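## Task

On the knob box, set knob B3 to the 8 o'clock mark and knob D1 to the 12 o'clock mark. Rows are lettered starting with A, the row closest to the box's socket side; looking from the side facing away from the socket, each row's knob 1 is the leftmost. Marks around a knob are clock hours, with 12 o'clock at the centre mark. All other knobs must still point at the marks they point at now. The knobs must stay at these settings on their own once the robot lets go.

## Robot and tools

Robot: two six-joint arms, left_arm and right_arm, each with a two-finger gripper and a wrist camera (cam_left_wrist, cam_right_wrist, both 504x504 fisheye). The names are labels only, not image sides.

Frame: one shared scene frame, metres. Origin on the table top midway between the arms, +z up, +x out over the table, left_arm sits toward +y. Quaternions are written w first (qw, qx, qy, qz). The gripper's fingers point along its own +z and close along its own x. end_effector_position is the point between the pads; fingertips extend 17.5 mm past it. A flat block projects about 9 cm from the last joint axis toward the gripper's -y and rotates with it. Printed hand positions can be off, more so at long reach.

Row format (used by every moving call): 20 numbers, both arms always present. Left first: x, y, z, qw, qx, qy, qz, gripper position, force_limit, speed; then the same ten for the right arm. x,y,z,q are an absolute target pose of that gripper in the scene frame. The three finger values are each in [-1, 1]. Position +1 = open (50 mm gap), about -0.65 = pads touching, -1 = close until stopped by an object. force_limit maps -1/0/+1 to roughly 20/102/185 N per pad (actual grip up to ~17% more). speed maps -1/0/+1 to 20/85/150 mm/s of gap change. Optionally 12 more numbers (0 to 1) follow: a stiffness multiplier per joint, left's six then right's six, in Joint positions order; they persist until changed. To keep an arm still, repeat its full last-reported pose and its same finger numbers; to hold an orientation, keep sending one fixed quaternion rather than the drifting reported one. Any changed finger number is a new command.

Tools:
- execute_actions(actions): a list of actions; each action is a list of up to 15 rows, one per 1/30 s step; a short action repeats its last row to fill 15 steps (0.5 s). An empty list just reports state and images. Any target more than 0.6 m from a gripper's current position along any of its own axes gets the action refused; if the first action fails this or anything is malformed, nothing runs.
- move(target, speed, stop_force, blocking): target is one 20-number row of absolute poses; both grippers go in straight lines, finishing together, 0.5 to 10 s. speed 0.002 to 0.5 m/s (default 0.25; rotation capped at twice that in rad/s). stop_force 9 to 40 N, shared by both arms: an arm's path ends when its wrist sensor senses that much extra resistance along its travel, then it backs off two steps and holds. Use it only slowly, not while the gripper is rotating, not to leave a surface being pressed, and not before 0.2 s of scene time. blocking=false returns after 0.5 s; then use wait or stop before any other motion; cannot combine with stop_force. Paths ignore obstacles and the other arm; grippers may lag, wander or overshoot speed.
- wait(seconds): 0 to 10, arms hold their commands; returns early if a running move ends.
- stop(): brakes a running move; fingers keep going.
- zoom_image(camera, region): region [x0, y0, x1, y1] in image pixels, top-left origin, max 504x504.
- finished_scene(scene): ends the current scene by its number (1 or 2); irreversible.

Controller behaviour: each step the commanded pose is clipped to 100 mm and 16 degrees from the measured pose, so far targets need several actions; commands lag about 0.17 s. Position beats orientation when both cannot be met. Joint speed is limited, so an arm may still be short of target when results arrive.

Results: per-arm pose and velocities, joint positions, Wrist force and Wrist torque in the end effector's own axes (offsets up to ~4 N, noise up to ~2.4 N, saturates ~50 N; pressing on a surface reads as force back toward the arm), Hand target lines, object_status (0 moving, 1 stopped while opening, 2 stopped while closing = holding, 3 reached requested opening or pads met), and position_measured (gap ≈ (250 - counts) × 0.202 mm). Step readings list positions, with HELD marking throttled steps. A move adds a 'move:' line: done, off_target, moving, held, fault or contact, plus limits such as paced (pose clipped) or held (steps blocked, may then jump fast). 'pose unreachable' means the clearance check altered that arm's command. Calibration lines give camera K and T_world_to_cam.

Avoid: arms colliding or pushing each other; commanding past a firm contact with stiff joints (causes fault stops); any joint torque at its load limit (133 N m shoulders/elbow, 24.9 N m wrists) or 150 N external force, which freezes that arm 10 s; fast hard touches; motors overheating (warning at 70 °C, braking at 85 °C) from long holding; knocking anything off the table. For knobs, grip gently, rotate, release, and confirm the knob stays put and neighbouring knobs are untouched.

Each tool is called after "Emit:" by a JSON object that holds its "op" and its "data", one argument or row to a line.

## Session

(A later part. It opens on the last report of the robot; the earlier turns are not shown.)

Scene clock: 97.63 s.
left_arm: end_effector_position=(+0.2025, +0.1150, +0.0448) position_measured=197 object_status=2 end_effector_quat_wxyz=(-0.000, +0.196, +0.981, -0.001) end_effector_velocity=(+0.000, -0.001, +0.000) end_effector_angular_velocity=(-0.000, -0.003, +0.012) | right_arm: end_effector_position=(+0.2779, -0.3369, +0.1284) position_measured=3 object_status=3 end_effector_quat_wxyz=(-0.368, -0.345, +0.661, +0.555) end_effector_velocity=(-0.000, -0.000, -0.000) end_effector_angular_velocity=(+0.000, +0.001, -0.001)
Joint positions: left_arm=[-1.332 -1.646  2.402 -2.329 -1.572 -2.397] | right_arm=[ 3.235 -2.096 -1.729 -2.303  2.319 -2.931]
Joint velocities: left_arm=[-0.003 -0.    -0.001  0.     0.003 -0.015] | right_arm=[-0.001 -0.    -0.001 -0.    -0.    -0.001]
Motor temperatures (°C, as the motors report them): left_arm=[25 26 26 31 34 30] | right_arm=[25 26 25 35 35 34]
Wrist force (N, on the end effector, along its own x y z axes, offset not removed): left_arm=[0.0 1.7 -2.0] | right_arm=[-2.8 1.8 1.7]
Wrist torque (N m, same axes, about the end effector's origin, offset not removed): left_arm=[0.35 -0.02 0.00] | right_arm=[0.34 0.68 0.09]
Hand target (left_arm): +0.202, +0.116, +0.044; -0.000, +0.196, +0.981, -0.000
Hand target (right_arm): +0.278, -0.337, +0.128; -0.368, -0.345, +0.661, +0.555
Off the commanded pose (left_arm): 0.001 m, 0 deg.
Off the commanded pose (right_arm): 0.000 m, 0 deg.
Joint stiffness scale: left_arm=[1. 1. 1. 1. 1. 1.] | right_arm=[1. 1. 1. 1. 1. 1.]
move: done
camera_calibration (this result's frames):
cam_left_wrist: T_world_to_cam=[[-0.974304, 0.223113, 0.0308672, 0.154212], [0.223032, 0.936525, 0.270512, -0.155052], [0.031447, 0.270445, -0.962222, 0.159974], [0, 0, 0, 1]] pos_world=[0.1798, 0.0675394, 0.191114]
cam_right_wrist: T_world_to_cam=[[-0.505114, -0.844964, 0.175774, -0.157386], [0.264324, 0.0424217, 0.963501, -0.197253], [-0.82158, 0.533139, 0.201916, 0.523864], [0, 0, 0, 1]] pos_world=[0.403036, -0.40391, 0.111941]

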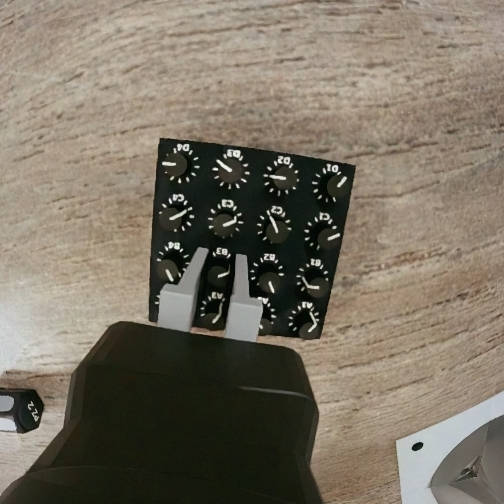

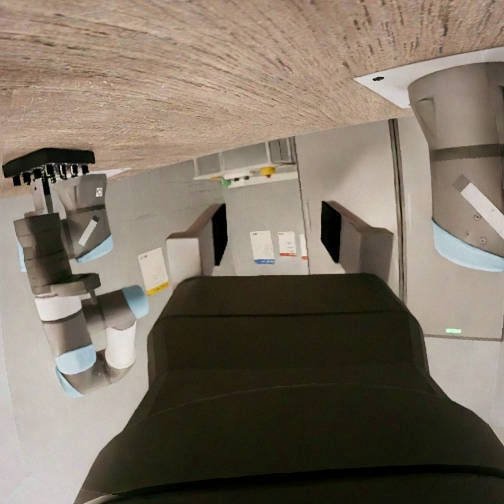

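Emit:
{"op": "execute_actions", "data": {
  "actions": [
    [[0.2015,0.1157,0.0442,0,0.188,0.982,0,-1,-0.9,-1,0.278,-0.337,0.128,-0.368,-0.345,0.661,0.555,1,0,0],[0.2015,0.1157,0.0442,0,0.18,0.9837,0,-1,-0.9,-1,0.278,-0.337,0.128,-0.368,-0.345,0.661,0.555,1,0,0],[0.2015,0.1157,0.0442,0,0.1736,0.9848,0,-1,-0.9,-1,0.278,-0.337,0.128,-0.368,-0.345,0.661,0.555,1,0,0],[0.2015,0.1157,0.0442,0,0.1736,0.9848,0,-1,-0.9,-1,0.278,-0.337,0.128,-0.368,-0.345,0.661,0.555,1,0,0],[0.2015,0.1157,0.0442,0,0.1736,0.9848,0,-1,-0.9,-1,0.278,-0.337,0.128,-0.368,-0.345,0.661,0.555,1,0,0],[0.2015,0.1157,0.0442,0,0.1736,0.9848,0,-1,-0.9,-1,0.278,-0.337,0.128,-0.368,-0.345,0.661,0.555,1,0,0],[0.2015,0.1157,0.0442,0,0.1736,0.9848,0,-1,-0.9,-1,0.278,-0.337,0.128,-0.368,-0.345,0.661,0.555,1,0,0],[0.2015,0.1157,0.0442,0,0.1736,0.9848,0,-1,-0.9,-1,0.278,-0.337,0.128,-0.368,-0.345,0.661,0.555,1,0,0],[0.2015,0.1157,0.0442,0,0.1736,0.9848,0,-1,-0.9,-1,0.278,-0.337,0.128,-0.368,-0.345,0.661,0.555,1,0,0],[0.2015,0.1157,0.0442,0,0.1736,0.9848,0,-1,-0.9,-1,0.278,-0.337,0.128,-0.368,-0.345,0.661,0.555,1,0,0],[0.2015,0.1157,0.0442,0,0.1736,0.9848,0,-1,-0.9,-1,0.278,-0.337,0.128,-0.368,-0.345,0.661,0.555,1,0,0],[0.2015,0.1157,0.0442,0,0.1736,0.9848,0,-0.09,-0.9,0,0.278,-0.337,0.128,-0.368,-0.345,0.661,0.555,1,0,0]],
    [[0.202,0.1155,0.0442,0,0.1736,0.9848,0,-0.09,-0.9,0,0.278,-0.337,0.128,-0.368,-0.345,0.661,0.555,1,0,0],[0.202,0.1155,0.046,0,0.1736,0.9848,0,-0.09,-0.9,0,0.278,-0.337,0.128,-0.368,-0.345,0.661,0.555,1,0,0],[0.202,0.1155,0.048,0,0.1736,0.9848,0,-0.09,-0.9,0,0.278,-0.337,0.128,-0.368,-0.345,0.661,0.555,1,0,0],[0.202,0.1155,0.051,0,0.1736,0.9848,0,-0.09,-0.9,0,0.278,-0.337,0.128,-0.368,-0.345,0.661,0.555,1,0,0],[0.202,0.1155,0.054,0,0.1736,0.9848,0,-0.09,-0.9,0,0.278,-0.337,0.128,-0.368,-0.345,0.661,0.555,1,0,0],[0.202,0.1155,0.057,0,0.1736,0.9848,0,-0.09,-0.9,0,0.278,-0.337,0.128,-0.368,-0.345,0.661,0.555,1,0,0],[0.202,0.1155,0.060,0,0.1736,0.9848,0,-0.09,-0.9,0,0.278,-0.337,0.128,-0.368,-0.345,0.661,0.555,1,0,0],[0.202,0.1155,0.063,0,0.1736,0.9848,0,-0.09,-0.9,0,0.278,-0.337,0.128,-0.368,-0.345,0.661,0.555,1,0,0]]
  ]
}}

Emit:
{"op": "zoom_image", "data": {
  "camera": "cam_left_wrist",
  "region": [150,190,300,340]
}}

Scene clock: 112.27 s.
left_arm: end_effector_position=(+0.2026, +0.1153, +0.0622) position_measured=166 object_status=3 end_effector_quat_wxyz=(+0.001, +0.173, +0.985, -0.002) end_effector_velocity=(-0.002, +0.005, +0.011) end_effector_angular_velocity=(+0.022, +0.008, -0.000) | right_arm: end_effector_position=(+0.2779, -0.3369, +0.1284) position_measured=3 object_status=3 end_effector_quat_wxyz=(-0.368, -0.345, +0.661, +0.555) end_effector_velocity=(+0.001, -0.000, +0.000) end_effector_angular_velocity=(+0.000, -0.002, -0.001)
Joint positions: left_arm=[-1.335 -1.69   2.382 -2.267 -1.571 -2.446] | right_arm=[ 3.235 -2.096 -1.729 -2.303  2.319 -2.931]
Joint velocities: left_arm=[ 0.    -0.026 -0.023  0.072  0.     0.   ] | right_arm=[-0.001  0.001  0.001  0.     0.     0.   ]
Motor temperatures (°C, as the motors report them): left_arm=[25 26 26 31 34 30] | right_arm=[25 26 25 35 35 34]
Wrist force (N, on the end effector, along its own x y z axes, offset not removed): left_arm=[-0.8 0.5 -3.4] | right_arm=[-2.3 1.2 1.5]
Wrist torque (N m, same axes, about the end effector's origin, offset not removed): left_arm=[0.00 0.04 0.04] | right_arm=[0.24 0.55 0.09]
Hand target (left_arm): +0.202, +0.116, +0.063; +0.000, +0.174, +0.985, -0.000
Hand target (right_arm): +0.278, -0.337, +0.128; -0.368, -0.345, +0.661, +0.555
Off the commanded pose (left_arm): 0.001 m, 0 deg.
Off the commanded pose (right_arm): 0.000 m, 0 deg.
Joint stiffness scale: left_arm=[1. 1. 1. 1. 1. 1.] | right_arm=[1. 1. 1. 1. 1. 1.]
Step readings (end_effector_position; steps 1 to 15: 1st action; 16 to 30: 2nd action):
0: left_arm (+0.2025, +0.1150, +0.0448) | right_arm (+0.2779, -0.3369, +0.1284)
1: left_arm (+0.2025, +0.1150, +0.0448) | right_arm (+0.2779, -0.3369, +0.1284)
2: left_arm (+0.2025, +0.1150, +0.0448) | right_arm (+0.2779, -0.3369, +0.1284)
4: left_arm (+0.2026, +0.1150, +0.0448) | right_arm (+0.2779, -0.3369, +0.1284)
8: left_arm (+0.2025, +0.1150, +0.0448) | right_arm (+0.2779, -0.3369, +0.1284)
15: left_arm (+0.2026, +0.1150, +0.0448) | right_arm (+0.2779, -0.3369, +0.1284)
16: left_arm (+0.2026, +0.1150, +0.0448) | right_arm (+0.2779, -0.3369, +0.1284)
17: left_arm (+0.2026, +0.1150, +0.0448) | right_arm (+0.2779, -0.3369, +0.1284)
19: left_arm (+0.2025, +0.1156, +0.0448) | right_arm (+0.2779, -0.3369, +0.1284)
23: left_arm (+0.2018, +0.1175, +0.0487) | right_arm (+0.2779, -0.3369, +0.1284)
30: end_effector_position above
camera_calibration (this result's frames):
cam_left_wrist: T_world_to_cam=[[-0.983625, 0.177829, 0.0292906, 0.160849], [0.179105, 0.946415, 0.268739, -0.152172], [0.0200687, 0.269585, -0.962768, 0.179014], [0, 0, 0, 1]] pos_world=[0.181878, 0.0671551, 0.208532]
cam_right_wrist: T_world_to_cam=[[-0.505114, -0.844964, 0.175773, -0.157386], [0.264323, 0.0424213, 0.963501, -0.197253], [-0.82158, 0.533139, 0.201916, 0.523864], [0, 0, 0, 1]] pos_world=[0.403037, -0.40391, 0.111941]

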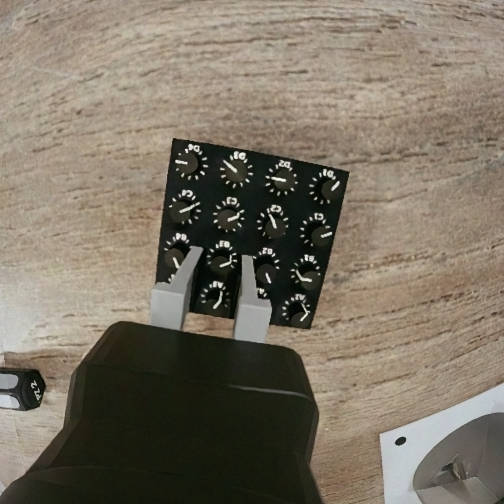

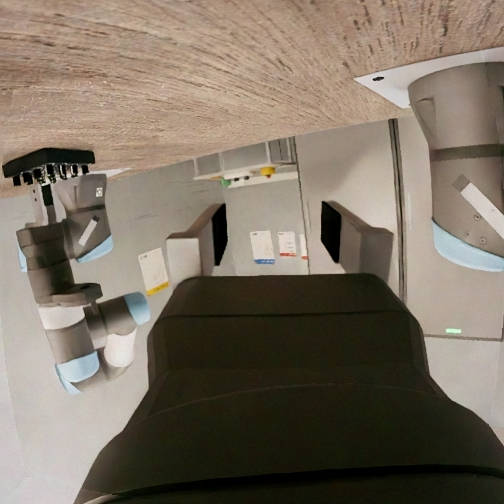

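Region (150, 190, 300, 340) of cam_left_wrist's 504x504 image, scaled by 3.360, with more detail than that image has.

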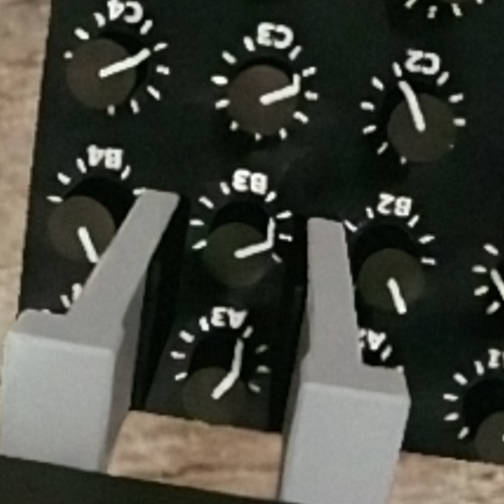

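Emit:
{"op": "move", "data": {
  "target": [0.1328,0.0835,0.061,0,0.1736,0.9848,0,-0.09,-0.9,0,0.278,-0.337,0.128,-0.368,-0.345,0.661,0.555,1,0,0],
  "speed": 0.15
}}

Emit:
{"op": "zoom_image", "data": {
  "camera": "cam_left_wrist",
  "region": [150,190,300,340]
}}

Scene clock: 116.63 s.
left_arm: end_effector_position=(+0.1337, +0.0827, +0.0617) position_measured=166 object_status=3 end_effector_quat_wxyz=(-0.000, +0.173, +0.985, -0.001) end_effector_velocity=(+0.001, -0.001, +0.000) end_effector_angular_velocity=(-0.001, -0.004, +0.017) | right_arm: end_effector_position=(+0.2779, -0.3369, +0.1284) position_measured=3 object_status=3 end_effector_quat_wxyz=(-0.368, -0.345, +0.661, +0.555) end_effector_velocity=(-0.000, -0.000, -0.000) end_effector_angular_velocity=(-0.000, +0.001, -0.000)
Joint positions: left_arm=[-1.551 -1.724  2.41  -2.258 -1.572 -2.661] | right_arm=[ 3.235 -2.096 -1.729 -2.303  2.319 -2.931]
Joint velocities: left_arm=[-0.002 -0.001  0.    -0.     0.004 -0.02 ] | right_arm=[-0.     0.    -0.001 -0.     0.     0.   ]
Motor temperatures (°C, as the motors report them): left_arm=[25 26 26 31 34 30] | right_arm=[25 26 25 35 35 34]
Wrist force (N, on the end effector, along its own x y z axes, offset not removed): left_arm=[0.4 2.1 -3.0] | right_arm=[-3.5 0.9 2.1]
Wrist torque (N m, same axes, about the end effector's origin, offset not removed): left_arm=[0.39 -0.24 -0.06] | right_arm=[0.21 0.73 0.12]
Hand target (left_arm): +0.133, +0.083, +0.061; -0.000, +0.174, +0.985, -0.000
Hand target (right_arm): +0.278, -0.337, +0.128; -0.368, -0.345, +0.661, +0.555
Off the commanded pose (left_arm): 0.001 m, 0 deg.
Off the commanded pose (right_arm): 0.000 m, 0 deg.
Joint stiffness scale: left_arm=[1. 1. 1. 1. 1. 1.] | right_arm=[1. 1. 1. 1. 1. 1.]
move: done
camera_calibration (this result's frames):
cam_left_wrist: T_world_to_cam=[[-0.983426, 0.178539, 0.0315778, 0.0987165], [0.180363, 0.945556, 0.270912, -0.109033], [0.0185098, 0.272118, -0.962086, 0.188713], [0, 0, 0, 1]] pos_world=[0.113253, 0.0341195, 0.207979]
cam_right_wrist: T_world_to_cam=[[-0.505114, -0.844964, 0.175773, -0.157386], [0.264324, 0.0424212, 0.963501, -0.197253], [-0.82158, 0.533139, 0.201916, 0.523864], [0, 0, 0, 1]] pos_world=[0.403036, -0.40391, 0.111941]

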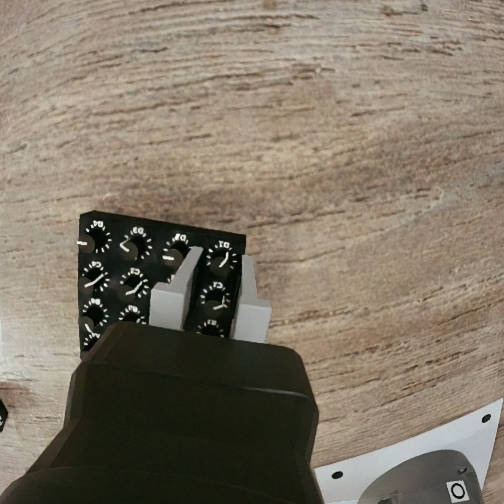

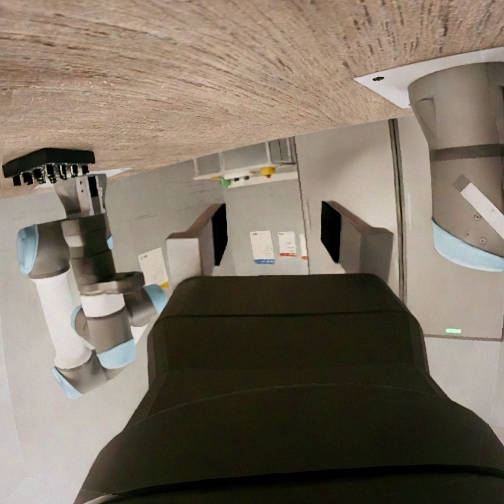

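Region (150, 190, 300, 340) of cam_left_wrist's 504x504 image, scaled by 3.360, with more detail than that image has.

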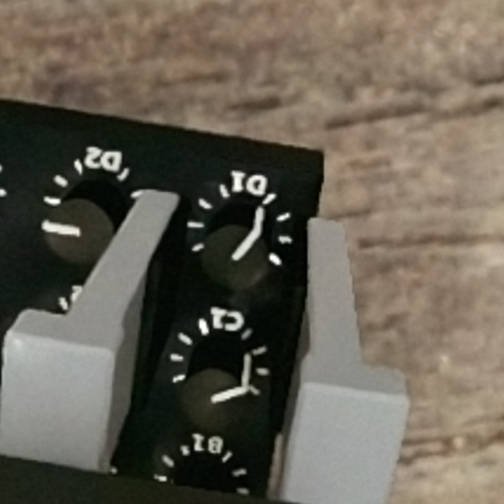

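Emit:
{"op": "move", "data": {
  "target": [0.133,0.083,0.0435,0,0.1736,0.9848,0,-0.09,-0.9,0,0.278,-0.337,0.128,-0.368,-0.345,0.661,0.555,1,0,0],
  "speed": 0.04,
  "stop_force": 10
}}

Emit:
{"op": "execute_actions", "data": {
  "actions": [
    [[0.133,0.083,0.0435,0,0.1736,0.9848,0,-1,-0.9,-0.7,0.278,-0.337,0.128,-0.368,-0.345,0.661,0.555,1,0,0]]
  ]
}}

Emit:
{"op": "zoom_image", "data": {
  "camera": "cam_left_wrist",
  "region": [100,190,300,340]
}}

Scene clock: 121.10 s.
left_arm: end_effector_position=(+0.1338, +0.0823, +0.0448) position_measured=166 object_status=3 end_effector_quat_wxyz=(-0.000, +0.173, +0.985, -0.001) end_effector_velocity=(+0.001, -0.004, +0.002) end_effector_angular_velocity=(-0.015, -0.003, +0.000) | right_arm: end_effector_position=(+0.2779, -0.3369, +0.1284) position_measured=3 object_status=3 end_effector_quat_wxyz=(-0.368, -0.345, +0.661, +0.555) end_effector_velocity=(+0.000, +0.000, -0.000) end_effector_angular_velocity=(-0.001, +0.000, -0.001)
Joint positions: left_arm=[-1.551 -1.684  2.435 -2.324 -1.571 -2.663] | right_arm=[ 3.235 -2.096 -1.729 -2.303  2.319 -2.931]
Joint velocities: left_arm=[ 0.     0.    -0.    -0.015  0.001  0.   ] | right_arm=[-0.    -0.001  0.001 -0.     0.001  0.001]
Motor temperatures (°C, as the motors report them): left_arm=[25 26 26 31 34 30] | right_arm=[25 26 25 35 35 34]
Wrist force (N, on the end effector, along its own x y z axes, offset not removed): left_arm=[0.2 4.4 -3.6] | right_arm=[-1.7 0.8 1.1]
Wrist torque (N m, same axes, about the end effector's origin, offset not removed): left_arm=[0.70 -0.09 -0.06] | right_arm=[0.16 0.40 0.04]
Hand target (left_arm): +0.133, +0.083, +0.043; -0.000, +0.174, +0.985, +0.000
Hand target (right_arm): +0.278, -0.337, +0.128; -0.368, -0.345, +0.661, +0.555
Off the commanded pose (left_arm): 0.002 m, 0 deg.
Off the commanded pose (right_arm): 0.000 m, 0 deg.
Joint stiffness scale: left_arm=[1. 1. 1. 1. 1. 1.] | right_arm=[1. 1. 1. 1. 1. 1.]
move: done
camera_calibration (this result's frames):
cam_left_wrist: T_world_to_cam=[[-0.983733, 0.176968, 0.0308622, 0.0996299], [0.178663, 0.945956, 0.270642, -0.103979], [0.0187008, 0.271753, -0.962185, 0.172555], [0, 0, 0, 1]] pos_world=[0.113359, 0.0338358, 0.191096]
cam_right_wrist: T_world_to_cam=[[-0.505114, -0.844964, 0.175773, -0.157386], [0.264323, 0.042421, 0.963501, -0.197253], [-0.82158, 0.533138, 0.201916, 0.523864], [0, 0, 0, 1]] pos_world=[0.403036, -0.40391, 0.111941]

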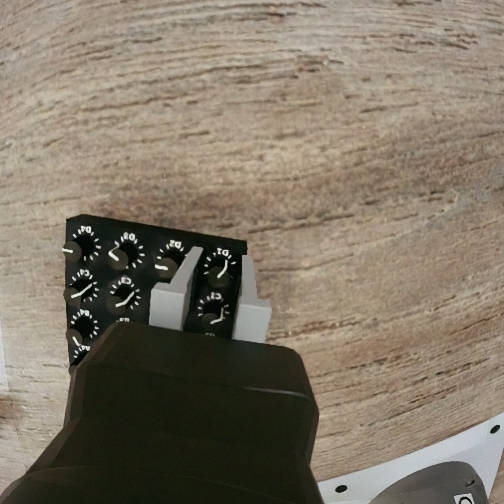

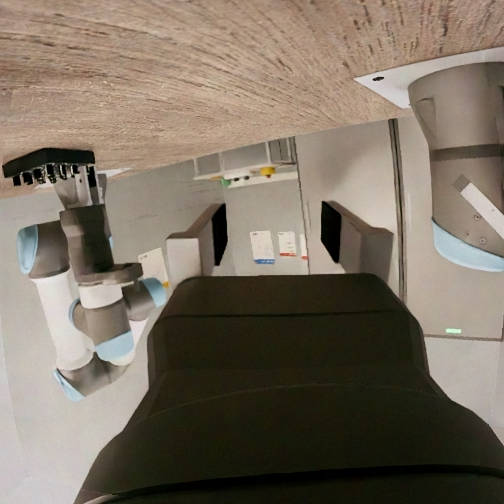

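Scene clock: 121.60 s.
left_arm: end_effector_position=(+0.1339, +0.0820, +0.0449) position_measured=198 object_status=2 end_effector_quat_wxyz=(+0.000, +0.173, +0.985, -0.002) end_effector_velocity=(-0.000, +0.000, -0.000) end_effector_angular_velocity=(+0.000, +0.000, -0.001) | right_arm: end_effector_position=(+0.2779, -0.3369, +0.1284) position_measured=3 object_status=3 end_effector_quat_wxyz=(-0.368, -0.345, +0.661, +0.555) end_effector_velocity=(-0.000, -0.000, +0.000) end_effector_angular_velocity=(-0.001, +0.001, +0.001)
Joint positions: left_arm=[-1.551 -1.684  2.435 -2.325 -1.571 -2.663] | right_arm=[ 3.235 -2.096 -1.729 -2.303  2.319 -2.931]
Joint velocities: left_arm=[-0.001 -0.     0.001 -0.    -0.    -0.   ] | right_arm=[ 0.001  0.001 -0.001  0.    -0.001  0.001]
Motor temperatures (°C, as the motors report them): left_arm=[25 26 26 31 34 30] | right_arm=[25 26 25 35 35 34]
Wrist force (N, on the end effector, along its own x y z axes, offset not removed): left_arm=[2.8 1.6 -3.3] | right_arm=[-2.1 0.9 2.5]
Wrist torque (N m, same axes, about the end effector's origin, offset not removed): left_arm=[0.32 -0.42 -0.21] | right_arm=[0.26 0.50 0.12]
Hand target (left_arm): +0.133, +0.083, +0.044; -0.000, +0.174, +0.985, +0.000
Hand target (right_arm): +0.278, -0.337, +0.128; -0.368, -0.345, +0.661, +0.555
Off the commanded pose (left_arm): 0.002 m, 0 deg.
Off the commanded pose (right_arm): 0.000 m, 0 deg.
Joint stiffness scale: left_arm=[1. 1. 1. 1. 1. 1.] | right_arm=[1. 1. 1. 1. 1. 1.]
Step readings (end_effector_position):
0: left_arm (+0.1338, +0.0823, +0.0448) | right_arm (+0.2779, -0.3369, +0.1284)
1: left_arm (+0.1338, +0.0822, +0.0449) | right_arm (+0.2779, -0.3369, +0.1284)
2: left_arm (+0.1338, +0.0822, +0.0449) | right_arm (+0.2779, -0.3369, +0.1284)
4: left_arm (+0.1339, +0.0821, +0.0449) | right_arm (+0.2779, -0.3369, +0.1284)
8: left_arm (+0.1339, +0.0820, +0.0449) | right_arm (+0.2779, -0.3369, +0.1284)
15: end_effector_position above
camera_calibration (this result's frames):
cam_left_wrist: T_world_to_cam=[[-0.983734, 0.177024, 0.0304902, 0.0997295], [0.178637, 0.946272, 0.26955, -0.103698], [0.0188648, 0.270612, -0.962504, 0.172851], [0, 0, 0, 1]] pos_world=[0.113371, 0.0336961, 0.191281]
cam_right_wrist: T_world_to_cam=[[-0.505114, -0.844964, 0.175773, -0.157386], [0.264323, 0.042421, 0.963501, -0.197253], [-0.82158, 0.533139, 0.201916, 0.523864], [0, 0, 0, 1]] pos_world=[0.403036, -0.40391, 0.111941]

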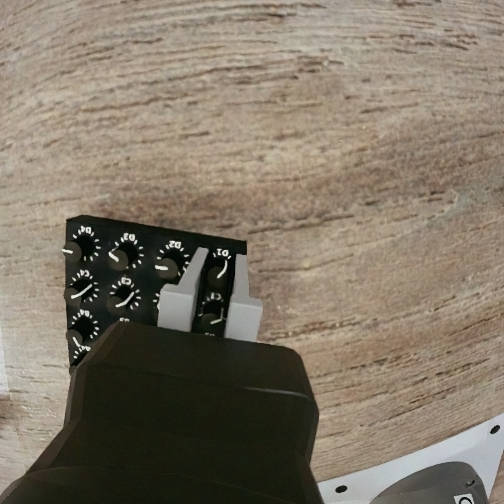

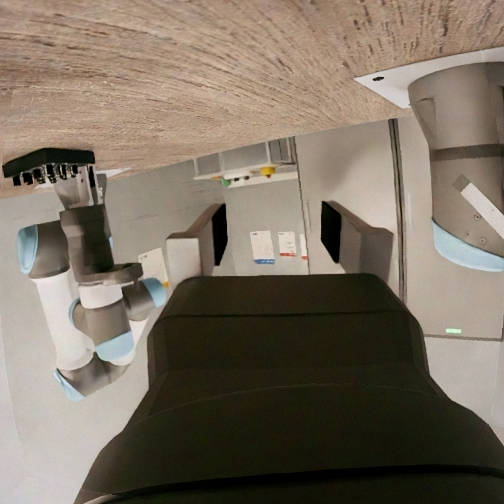

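Region (100, 190, 300, 340) of cam_left_wrist's 504x504 image, scaled by 2.520, with more detail than that image has; it fills the top 378 rows of this view, and the rest is white.

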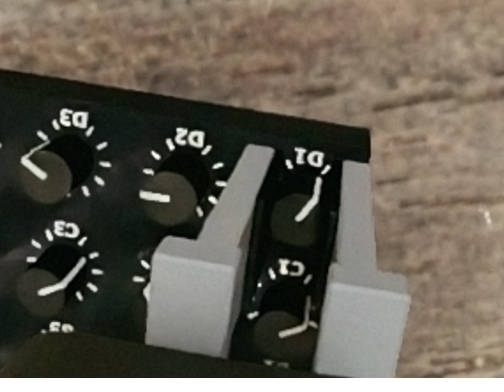

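Emit:
{"op": "move", "data": {
  "target": [0.1335,0.0835,0.0442,0,0.9966,0.083,0,-1,-0.9,-0.7,0.278,-0.337,0.128,-0.368,-0.345,0.661,0.555,1,0,0],
  "speed": 0.45
}}

Emit:
{"op": "zoom_image", "data": {
  "camera": "cam_left_wrist",
  "region": [170,170,340,340]
}}

Scene clock: 127.10 s.
left_arm: end_effector_position=(+0.1341, +0.0831, +0.0448) position_measured=198 object_status=2 end_effector_quat_wxyz=(+0.001, +0.996, +0.085, +0.000) end_effector_velocity=(-0.000, -0.000, +0.000) end_effector_angular_velocity=(-0.001, +0.001, -0.013) | right_arm: end_effector_position=(+0.2779, -0.3369, +0.1284) position_measured=3 object_status=3 end_effector_quat_wxyz=(-0.368, -0.345, +0.661, +0.555) end_effector_velocity=(-0.000, -0.000, +0.000) end_effector_angular_velocity=(-0.000, +0.000, -0.002)
Joint positions: left_arm=[-1.578 -1.577  2.337 -2.333 -1.57  -0.065] | right_arm=[ 3.235 -2.096 -1.729 -2.303  2.319 -2.931]
Joint velocities: left_arm=[-0.     0.    -0.001 -0.    -0.002  0.013] | right_arm=[-0.001  0.001 -0.001  0.     0.     0.001]
Motor temperatures (°C, as the motors report them): left_arm=[25 26 26 31 34 30] | right_arm=[25 26 25 35 35 34]
Wrist force (N, on the end effector, along its own x y z axes, offset not removed): left_arm=[0.4 0.8 -4.4] | right_arm=[-2.3 0.0 1.5]
Wrist torque (N m, same axes, about the end effector's origin, offset not removed): left_arm=[0.26 -0.15 -0.03] | right_arm=[0.04 0.57 0.08]
Hand target (left_arm): +0.133, +0.083, +0.044; +0.000, +0.997, +0.083, -0.000
Hand target (right_arm): +0.278, -0.337, +0.128; -0.368, -0.345, +0.661, +0.555
Off the commanded pose (left_arm): 0.001 m, 0 deg.
Off the commanded pose (right_arm): 0.000 m, 0 deg.
Joint stiffness scale: left_arm=[1. 1. 1. 1. 1. 1.] | right_arm=[1. 1. 1. 1. 1. 1.]
move: done
camera_calibration (this result's frames):
cam_left_wrist: T_world_to_cam=[[0.942812, 0.331861, 0.0312068, -0.171515], [0.311151, -0.909803, 0.27467, 0.0315422], [0.119544, -0.249252, -0.961032, 0.202059], [0, 0, 0, 1]] pos_world=[0.127737, 0.13598, 0.190874]
cam_right_wrist: T_world_to_cam=[[-0.505114, -0.844964, 0.175773, -0.157386], [0.264323, 0.0424209, 0.963501, -0.197253], [-0.82158, 0.533138, 0.201916, 0.523864], [0, 0, 0, 1]] pos_world=[0.403036, -0.40391, 0.111941]

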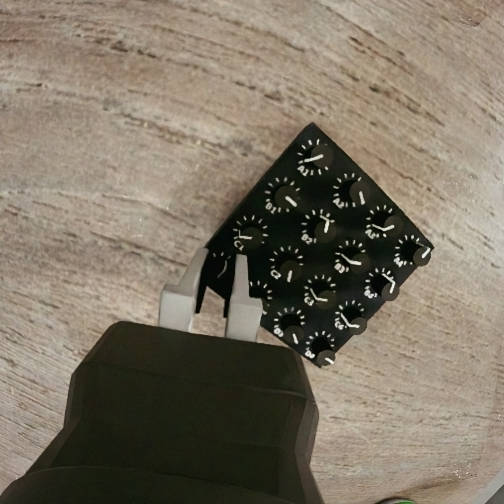

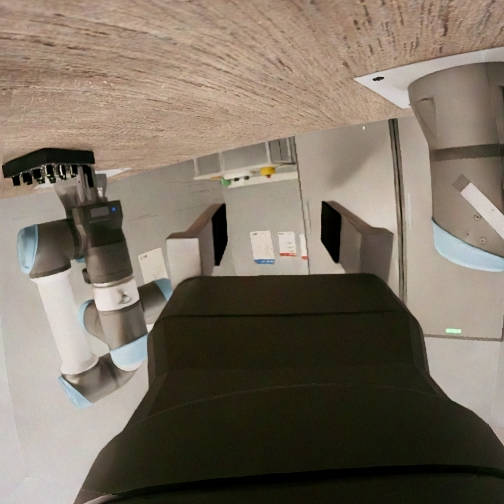

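Region (170, 170, 340, 340) of cam_left_wrist's 504x504 image, scaled by 2.965, with more detail than that image has.

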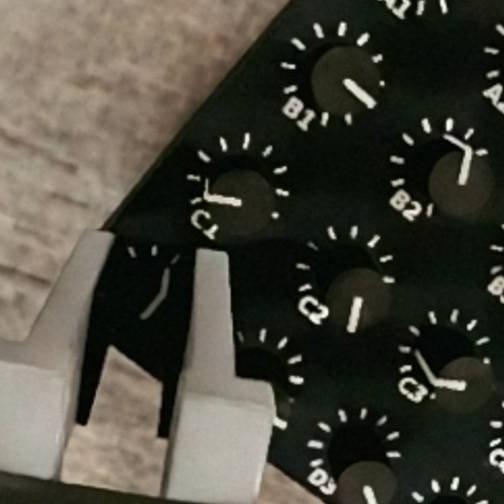

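Emit:
{"op": "execute_actions", "data": {
  "actions": [
    [[0.1335,0.0835,0.0442,0,0.9966,0.083,0,-0.16,-0.9,0,0.278,-0.337,0.128,-0.368,-0.345,0.661,0.555,1,0,0],[0.1335,0.0835,0.0442,0,0.9966,0.083,0,-0.16,-0.9,0,0.278,-0.337,0.128,-0.368,-0.345,0.661,0.555,1,0,0],[0.1335,0.0835,0.0442,0,0.9966,0.083,0,-0.16,-0.9,0,0.278,-0.337,0.128,-0.368,-0.345,0.661,0.555,1,0,0],[0.1335,0.0835,0.0455,0,0.9966,0.083,0,-0.16,-0.9,0,0.278,-0.337,0.128,-0.368,-0.345,0.661,0.555,1,0,0],[0.1335,0.0835,0.047,0,0.9966,0.083,0,-0.16,-0.9,0,0.278,-0.337,0.128,-0.368,-0.345,0.661,0.555,1,0,0],[0.1335,0.0835,0.0485,0,0.9966,0.083,0,-0.16,-0.9,0,0.278,-0.337,0.128,-0.368,-0.345,0.661,0.555,1,0,0],[0.1335,0.0835,0.05,0,0.9966,0.083,0,-0.16,-0.9,0,0.278,-0.337,0.128,-0.368,-0.345,0.661,0.555,1,0,0],[0.1335,0.0835,0.052,0,0.9966,0.083,0,-0.16,-0.9,0,0.278,-0.337,0.128,-0.368,-0.345,0.661,0.555,1,0,0],[0.1335,0.0835,0.054,0,0.9966,0.083,0,-0.16,-0.9,0,0.278,-0.337,0.128,-0.368,-0.345,0.661,0.555,1,0,0],[0.1335,0.0835,0.057,0,0.9966,0.083,0,-0.16,-0.9,0,0.278,-0.337,0.128,-0.368,-0.345,0.661,0.555,1,0,0],[0.1335,0.0835,0.06,0,0.9966,0.083,0,-0.16,-0.9,0,0.278,-0.337,0.128,-0.368,-0.345,0.661,0.555,1,0,0],[0.1335,0.0835,0.063,0,0.9966,0.083,0,-0.16,-0.9,0,0.278,-0.337,0.128,-0.368,-0.345,0.661,0.555,1,0,0],[0.1335,0.0835,0.066,0,0.9966,0.083,0,-0.16,-0.9,0,0.278,-0.337,0.128,-0.368,-0.345,0.661,0.555,1,0,0],[0.1335,0.0835,0.069,0,0.9966,0.083,0,-0.16,-0.9,0,0.278,-0.337,0.128,-0.368,-0.345,0.661,0.555,1,0,0],[0.1335,0.0835,0.072,0,0.9966,0.083,0,-0.16,-0.9,0,0.278,-0.337,0.128,-0.368,-0.345,0.661,0.555,1,0,0]]
  ]
}}

Emit:
{"op": "move", "data": {
  "target": [0.165,0.04,0.085,0,0.9966,0.083,0,-0.16,-0.9,0,0.278,-0.337,0.128,-0.368,-0.345,0.661,0.555,1,0,0],
  "speed": 0.2
}}

Scene clock: 139.70 s.
left_arm: end_effector_position=(+0.1340, +0.0846, +0.0575) position_measured=176 object_status=3 end_effector_quat_wxyz=(-0.000, +0.996, +0.084, +0.000) end_effector_velocity=(+0.001, -0.010, +0.086) end_effector_angular_velocity=(-0.036, -0.003, -0.001) | right_arm: end_effector_position=(+0.2779, -0.3369, +0.1284) position_measured=3 object_status=3 end_effector_quat_wxyz=(-0.368, -0.345, +0.661, +0.555) end_effector_velocity=(+0.000, +0.000, +0.000) end_effector_angular_velocity=(+0.000, -0.001, -0.000)
Joint positions: left_arm=[-1.578 -1.606  2.321 -2.285 -1.57  -0.064] | right_arm=[ 3.235 -2.096 -1.729 -2.303  2.319 -2.931]
Joint velocities: left_arm=[-0.    -0.175 -0.115  0.253 -0.001  0.001] | right_arm=[-0.     0.001  0.    -0.     0.     0.   ]
Motor temperatures (°C, as the motors report them): left_arm=[25 26 26 31 34 30] | right_arm=[25 26 25 35 35 34]
Wrist force (N, on the end effector, along its own x y z axes, offset not removed): left_arm=[-1.0 2.9 -2.9] | right_arm=[-2.0 1.6 2.3]
Wrist torque (N m, same axes, about the end effector's origin, offset not removed): left_arm=[0.54 0.06 0.04] | right_arm=[0.37 0.48 0.06]
Hand target (left_arm): +0.134, +0.083, +0.071; +0.001, +0.997, +0.083, -0.000
Hand target (right_arm): +0.278, -0.337, +0.128; -0.368, -0.345, +0.661, +0.555
Off the commanded pose (left_arm): 0.015 m, 0 deg.
Off the commanded pose (right_arm): 0.000 m, 0 deg.
Joint stiffness scale: left_arm=[1. 1. 1. 1. 1. 1.] | right_arm=[1. 1. 1. 1. 1. 1.]
Step readings (end_effector_position):
0: left_arm (+0.1341, +0.0831, +0.0448) | right_arm (+0.2779, -0.3369, +0.1284)
1: left_arm (+0.1341, +0.0831, +0.0448) | right_arm (+0.2779, -0.3369, +0.1284)
2: left_arm (+0.1341, +0.0831, +0.0448) | right_arm (+0.2779, -0.3369, +0.1284)
4: left_arm (+0.1341, +0.0831, +0.0448) | right_arm (+0.2779, -0.3369, +0.1284)
8: left_arm (+0.1340, +0.0846, +0.0450) | right_arm (+0.2779, -0.3369, +0.1284)
15: end_effector_position above
camera_calibration (this result's frames):
cam_left_wrist: T_world_to_cam=[[0.943327, 0.330358, 0.0315945, -0.172168], [0.309942, -0.911037, 0.271933, 0.0298407], [0.118619, -0.246729, -0.961797, 0.214548], [0, 0, 0, 1]] pos_world=[0.127712, 0.136998, 0.203676]
cam_right_wrist: T_world_to_cam=[[-0.505114, -0.844964, 0.175773, -0.157386], [0.264323, 0.0424205, 0.963501, -0.197253], [-0.82158, 0.533139, 0.201916, 0.523864], [0, 0, 0, 1]] pos_world=[0.403037, -0.40391, 0.111941]

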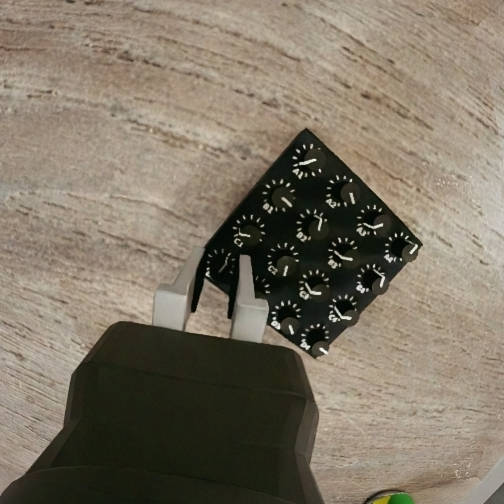

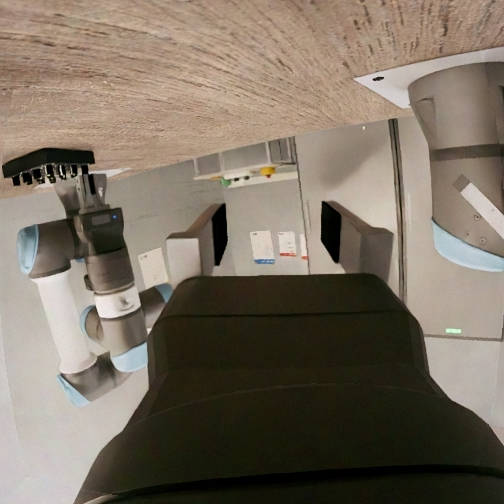

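Scene clock: 140.57 s.
left_arm: end_effector_position=(+0.1639, +0.0405, +0.0846) position_measured=176 object_status=3 end_effector_quat_wxyz=(+0.000, +0.997, +0.082, +0.000) end_effector_velocity=(+0.000, +0.003, -0.002) end_effector_angular_velocity=(+0.015, +0.003, -0.005) | right_arm: end_effector_position=(+0.2779, -0.3369, +0.1284) position_measured=3 object_status=3 end_effector_quat_wxyz=(-0.368, -0.345, +0.661, +0.555) end_effector_velocity=(-0.001, -0.000, -0.000) end_effector_angular_velocity=(-0.000, +0.001, +0.000)
Joint positions: left_arm=[-1.52  -1.527  2.154 -2.197 -1.57  -0.003] | right_arm=[ 3.235 -2.096 -1.729 -2.303  2.319 -2.931]
Joint velocities: left_arm=[ 0.002  0.004 -0.001  0.013 -0.001  0.007] | right_arm=[-0.     0.    -0.001  0.    -0.001 -0.   ]
Motor temperatures (°C, as the motors report them): left_arm=[25 26 26 31 34 30] | right_arm=[25 26 25 35 35 34]
Wrist force (N, on the end effector, along its own x y z axes, offset not removed): left_arm=[0.5 2.5 -3.0] | right_arm=[-0.9 0.8 0.9]
Wrist torque (N m, same axes, about the end effector's origin, offset not removed): left_arm=[0.28 -0.14 -0.15] | right_arm=[0.07 0.33 0.05]
Hand target (left_arm): +0.165, +0.040, +0.085; +0.000, +0.997, +0.083, +0.000
Hand target (right_arm): +0.278, -0.337, +0.128; -0.368, -0.345, +0.661, +0.555
Off the commanded pose (left_arm): 0.001 m, 0 deg.
Off the commanded pose (right_arm): 0.000 m, 0 deg.
Joint stiffness scale: left_arm=[1. 1. 1. 1. 1. 1.] | right_arm=[1. 1. 1. 1. 1. 1.]
move: done
camera_calibration (this result's frames):
cam_left_wrist: T_world_to_cam=[[0.944413, 0.32724, 0.0315886, -0.186751], [0.306824, -0.911829, 0.272812, -0.0264783], [0.118078, -0.247955, -0.961549, 0.226312], [0, 0, 0, 1]] pos_world=[0.157771, 0.0930838, 0.230733]
cam_right_wrist: T_world_to_cam=[[-0.505114, -0.844964, 0.175773, -0.157386], [0.264323, 0.0424205, 0.963501, -0.197253], [-0.82158, 0.533138, 0.201916, 0.523864], [0, 0, 0, 1]] pos_world=[0.403036, -0.40391, 0.111941]

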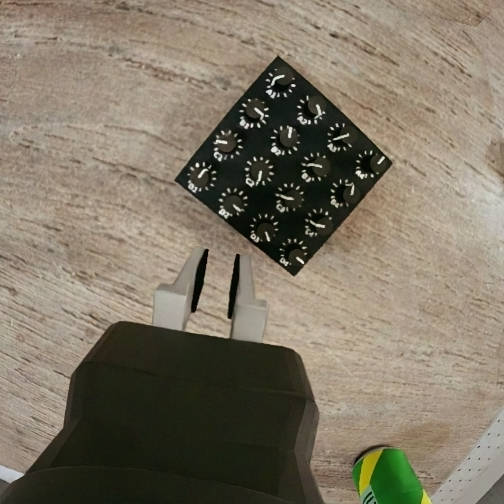

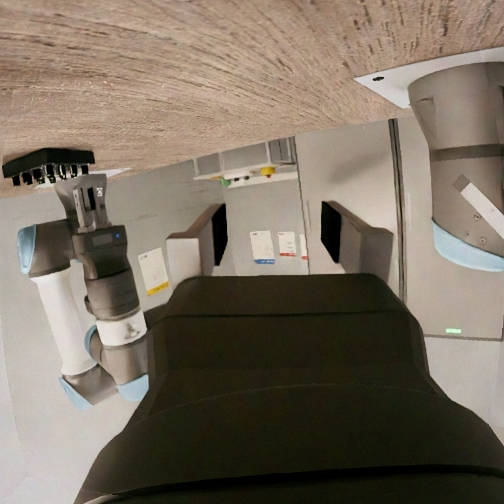

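Emit:
{"op": "zoom_image", "data": {
  "camera": "cam_left_wrist",
  "region": [170,55,395,280]
}}

Region (170, 55, 395, 280) of cam_left_wrist's 504x504 image, scaled by 2.240, with more detail than that image has.

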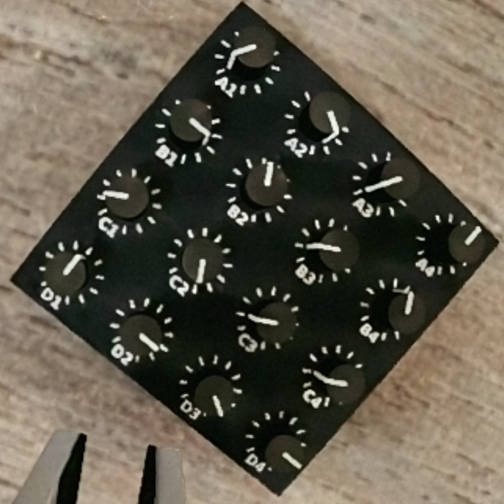

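All good.

Emit:
{"op": "finished_scene", "data": {
  "scene": 1
}}

The scene is finished: the task was done.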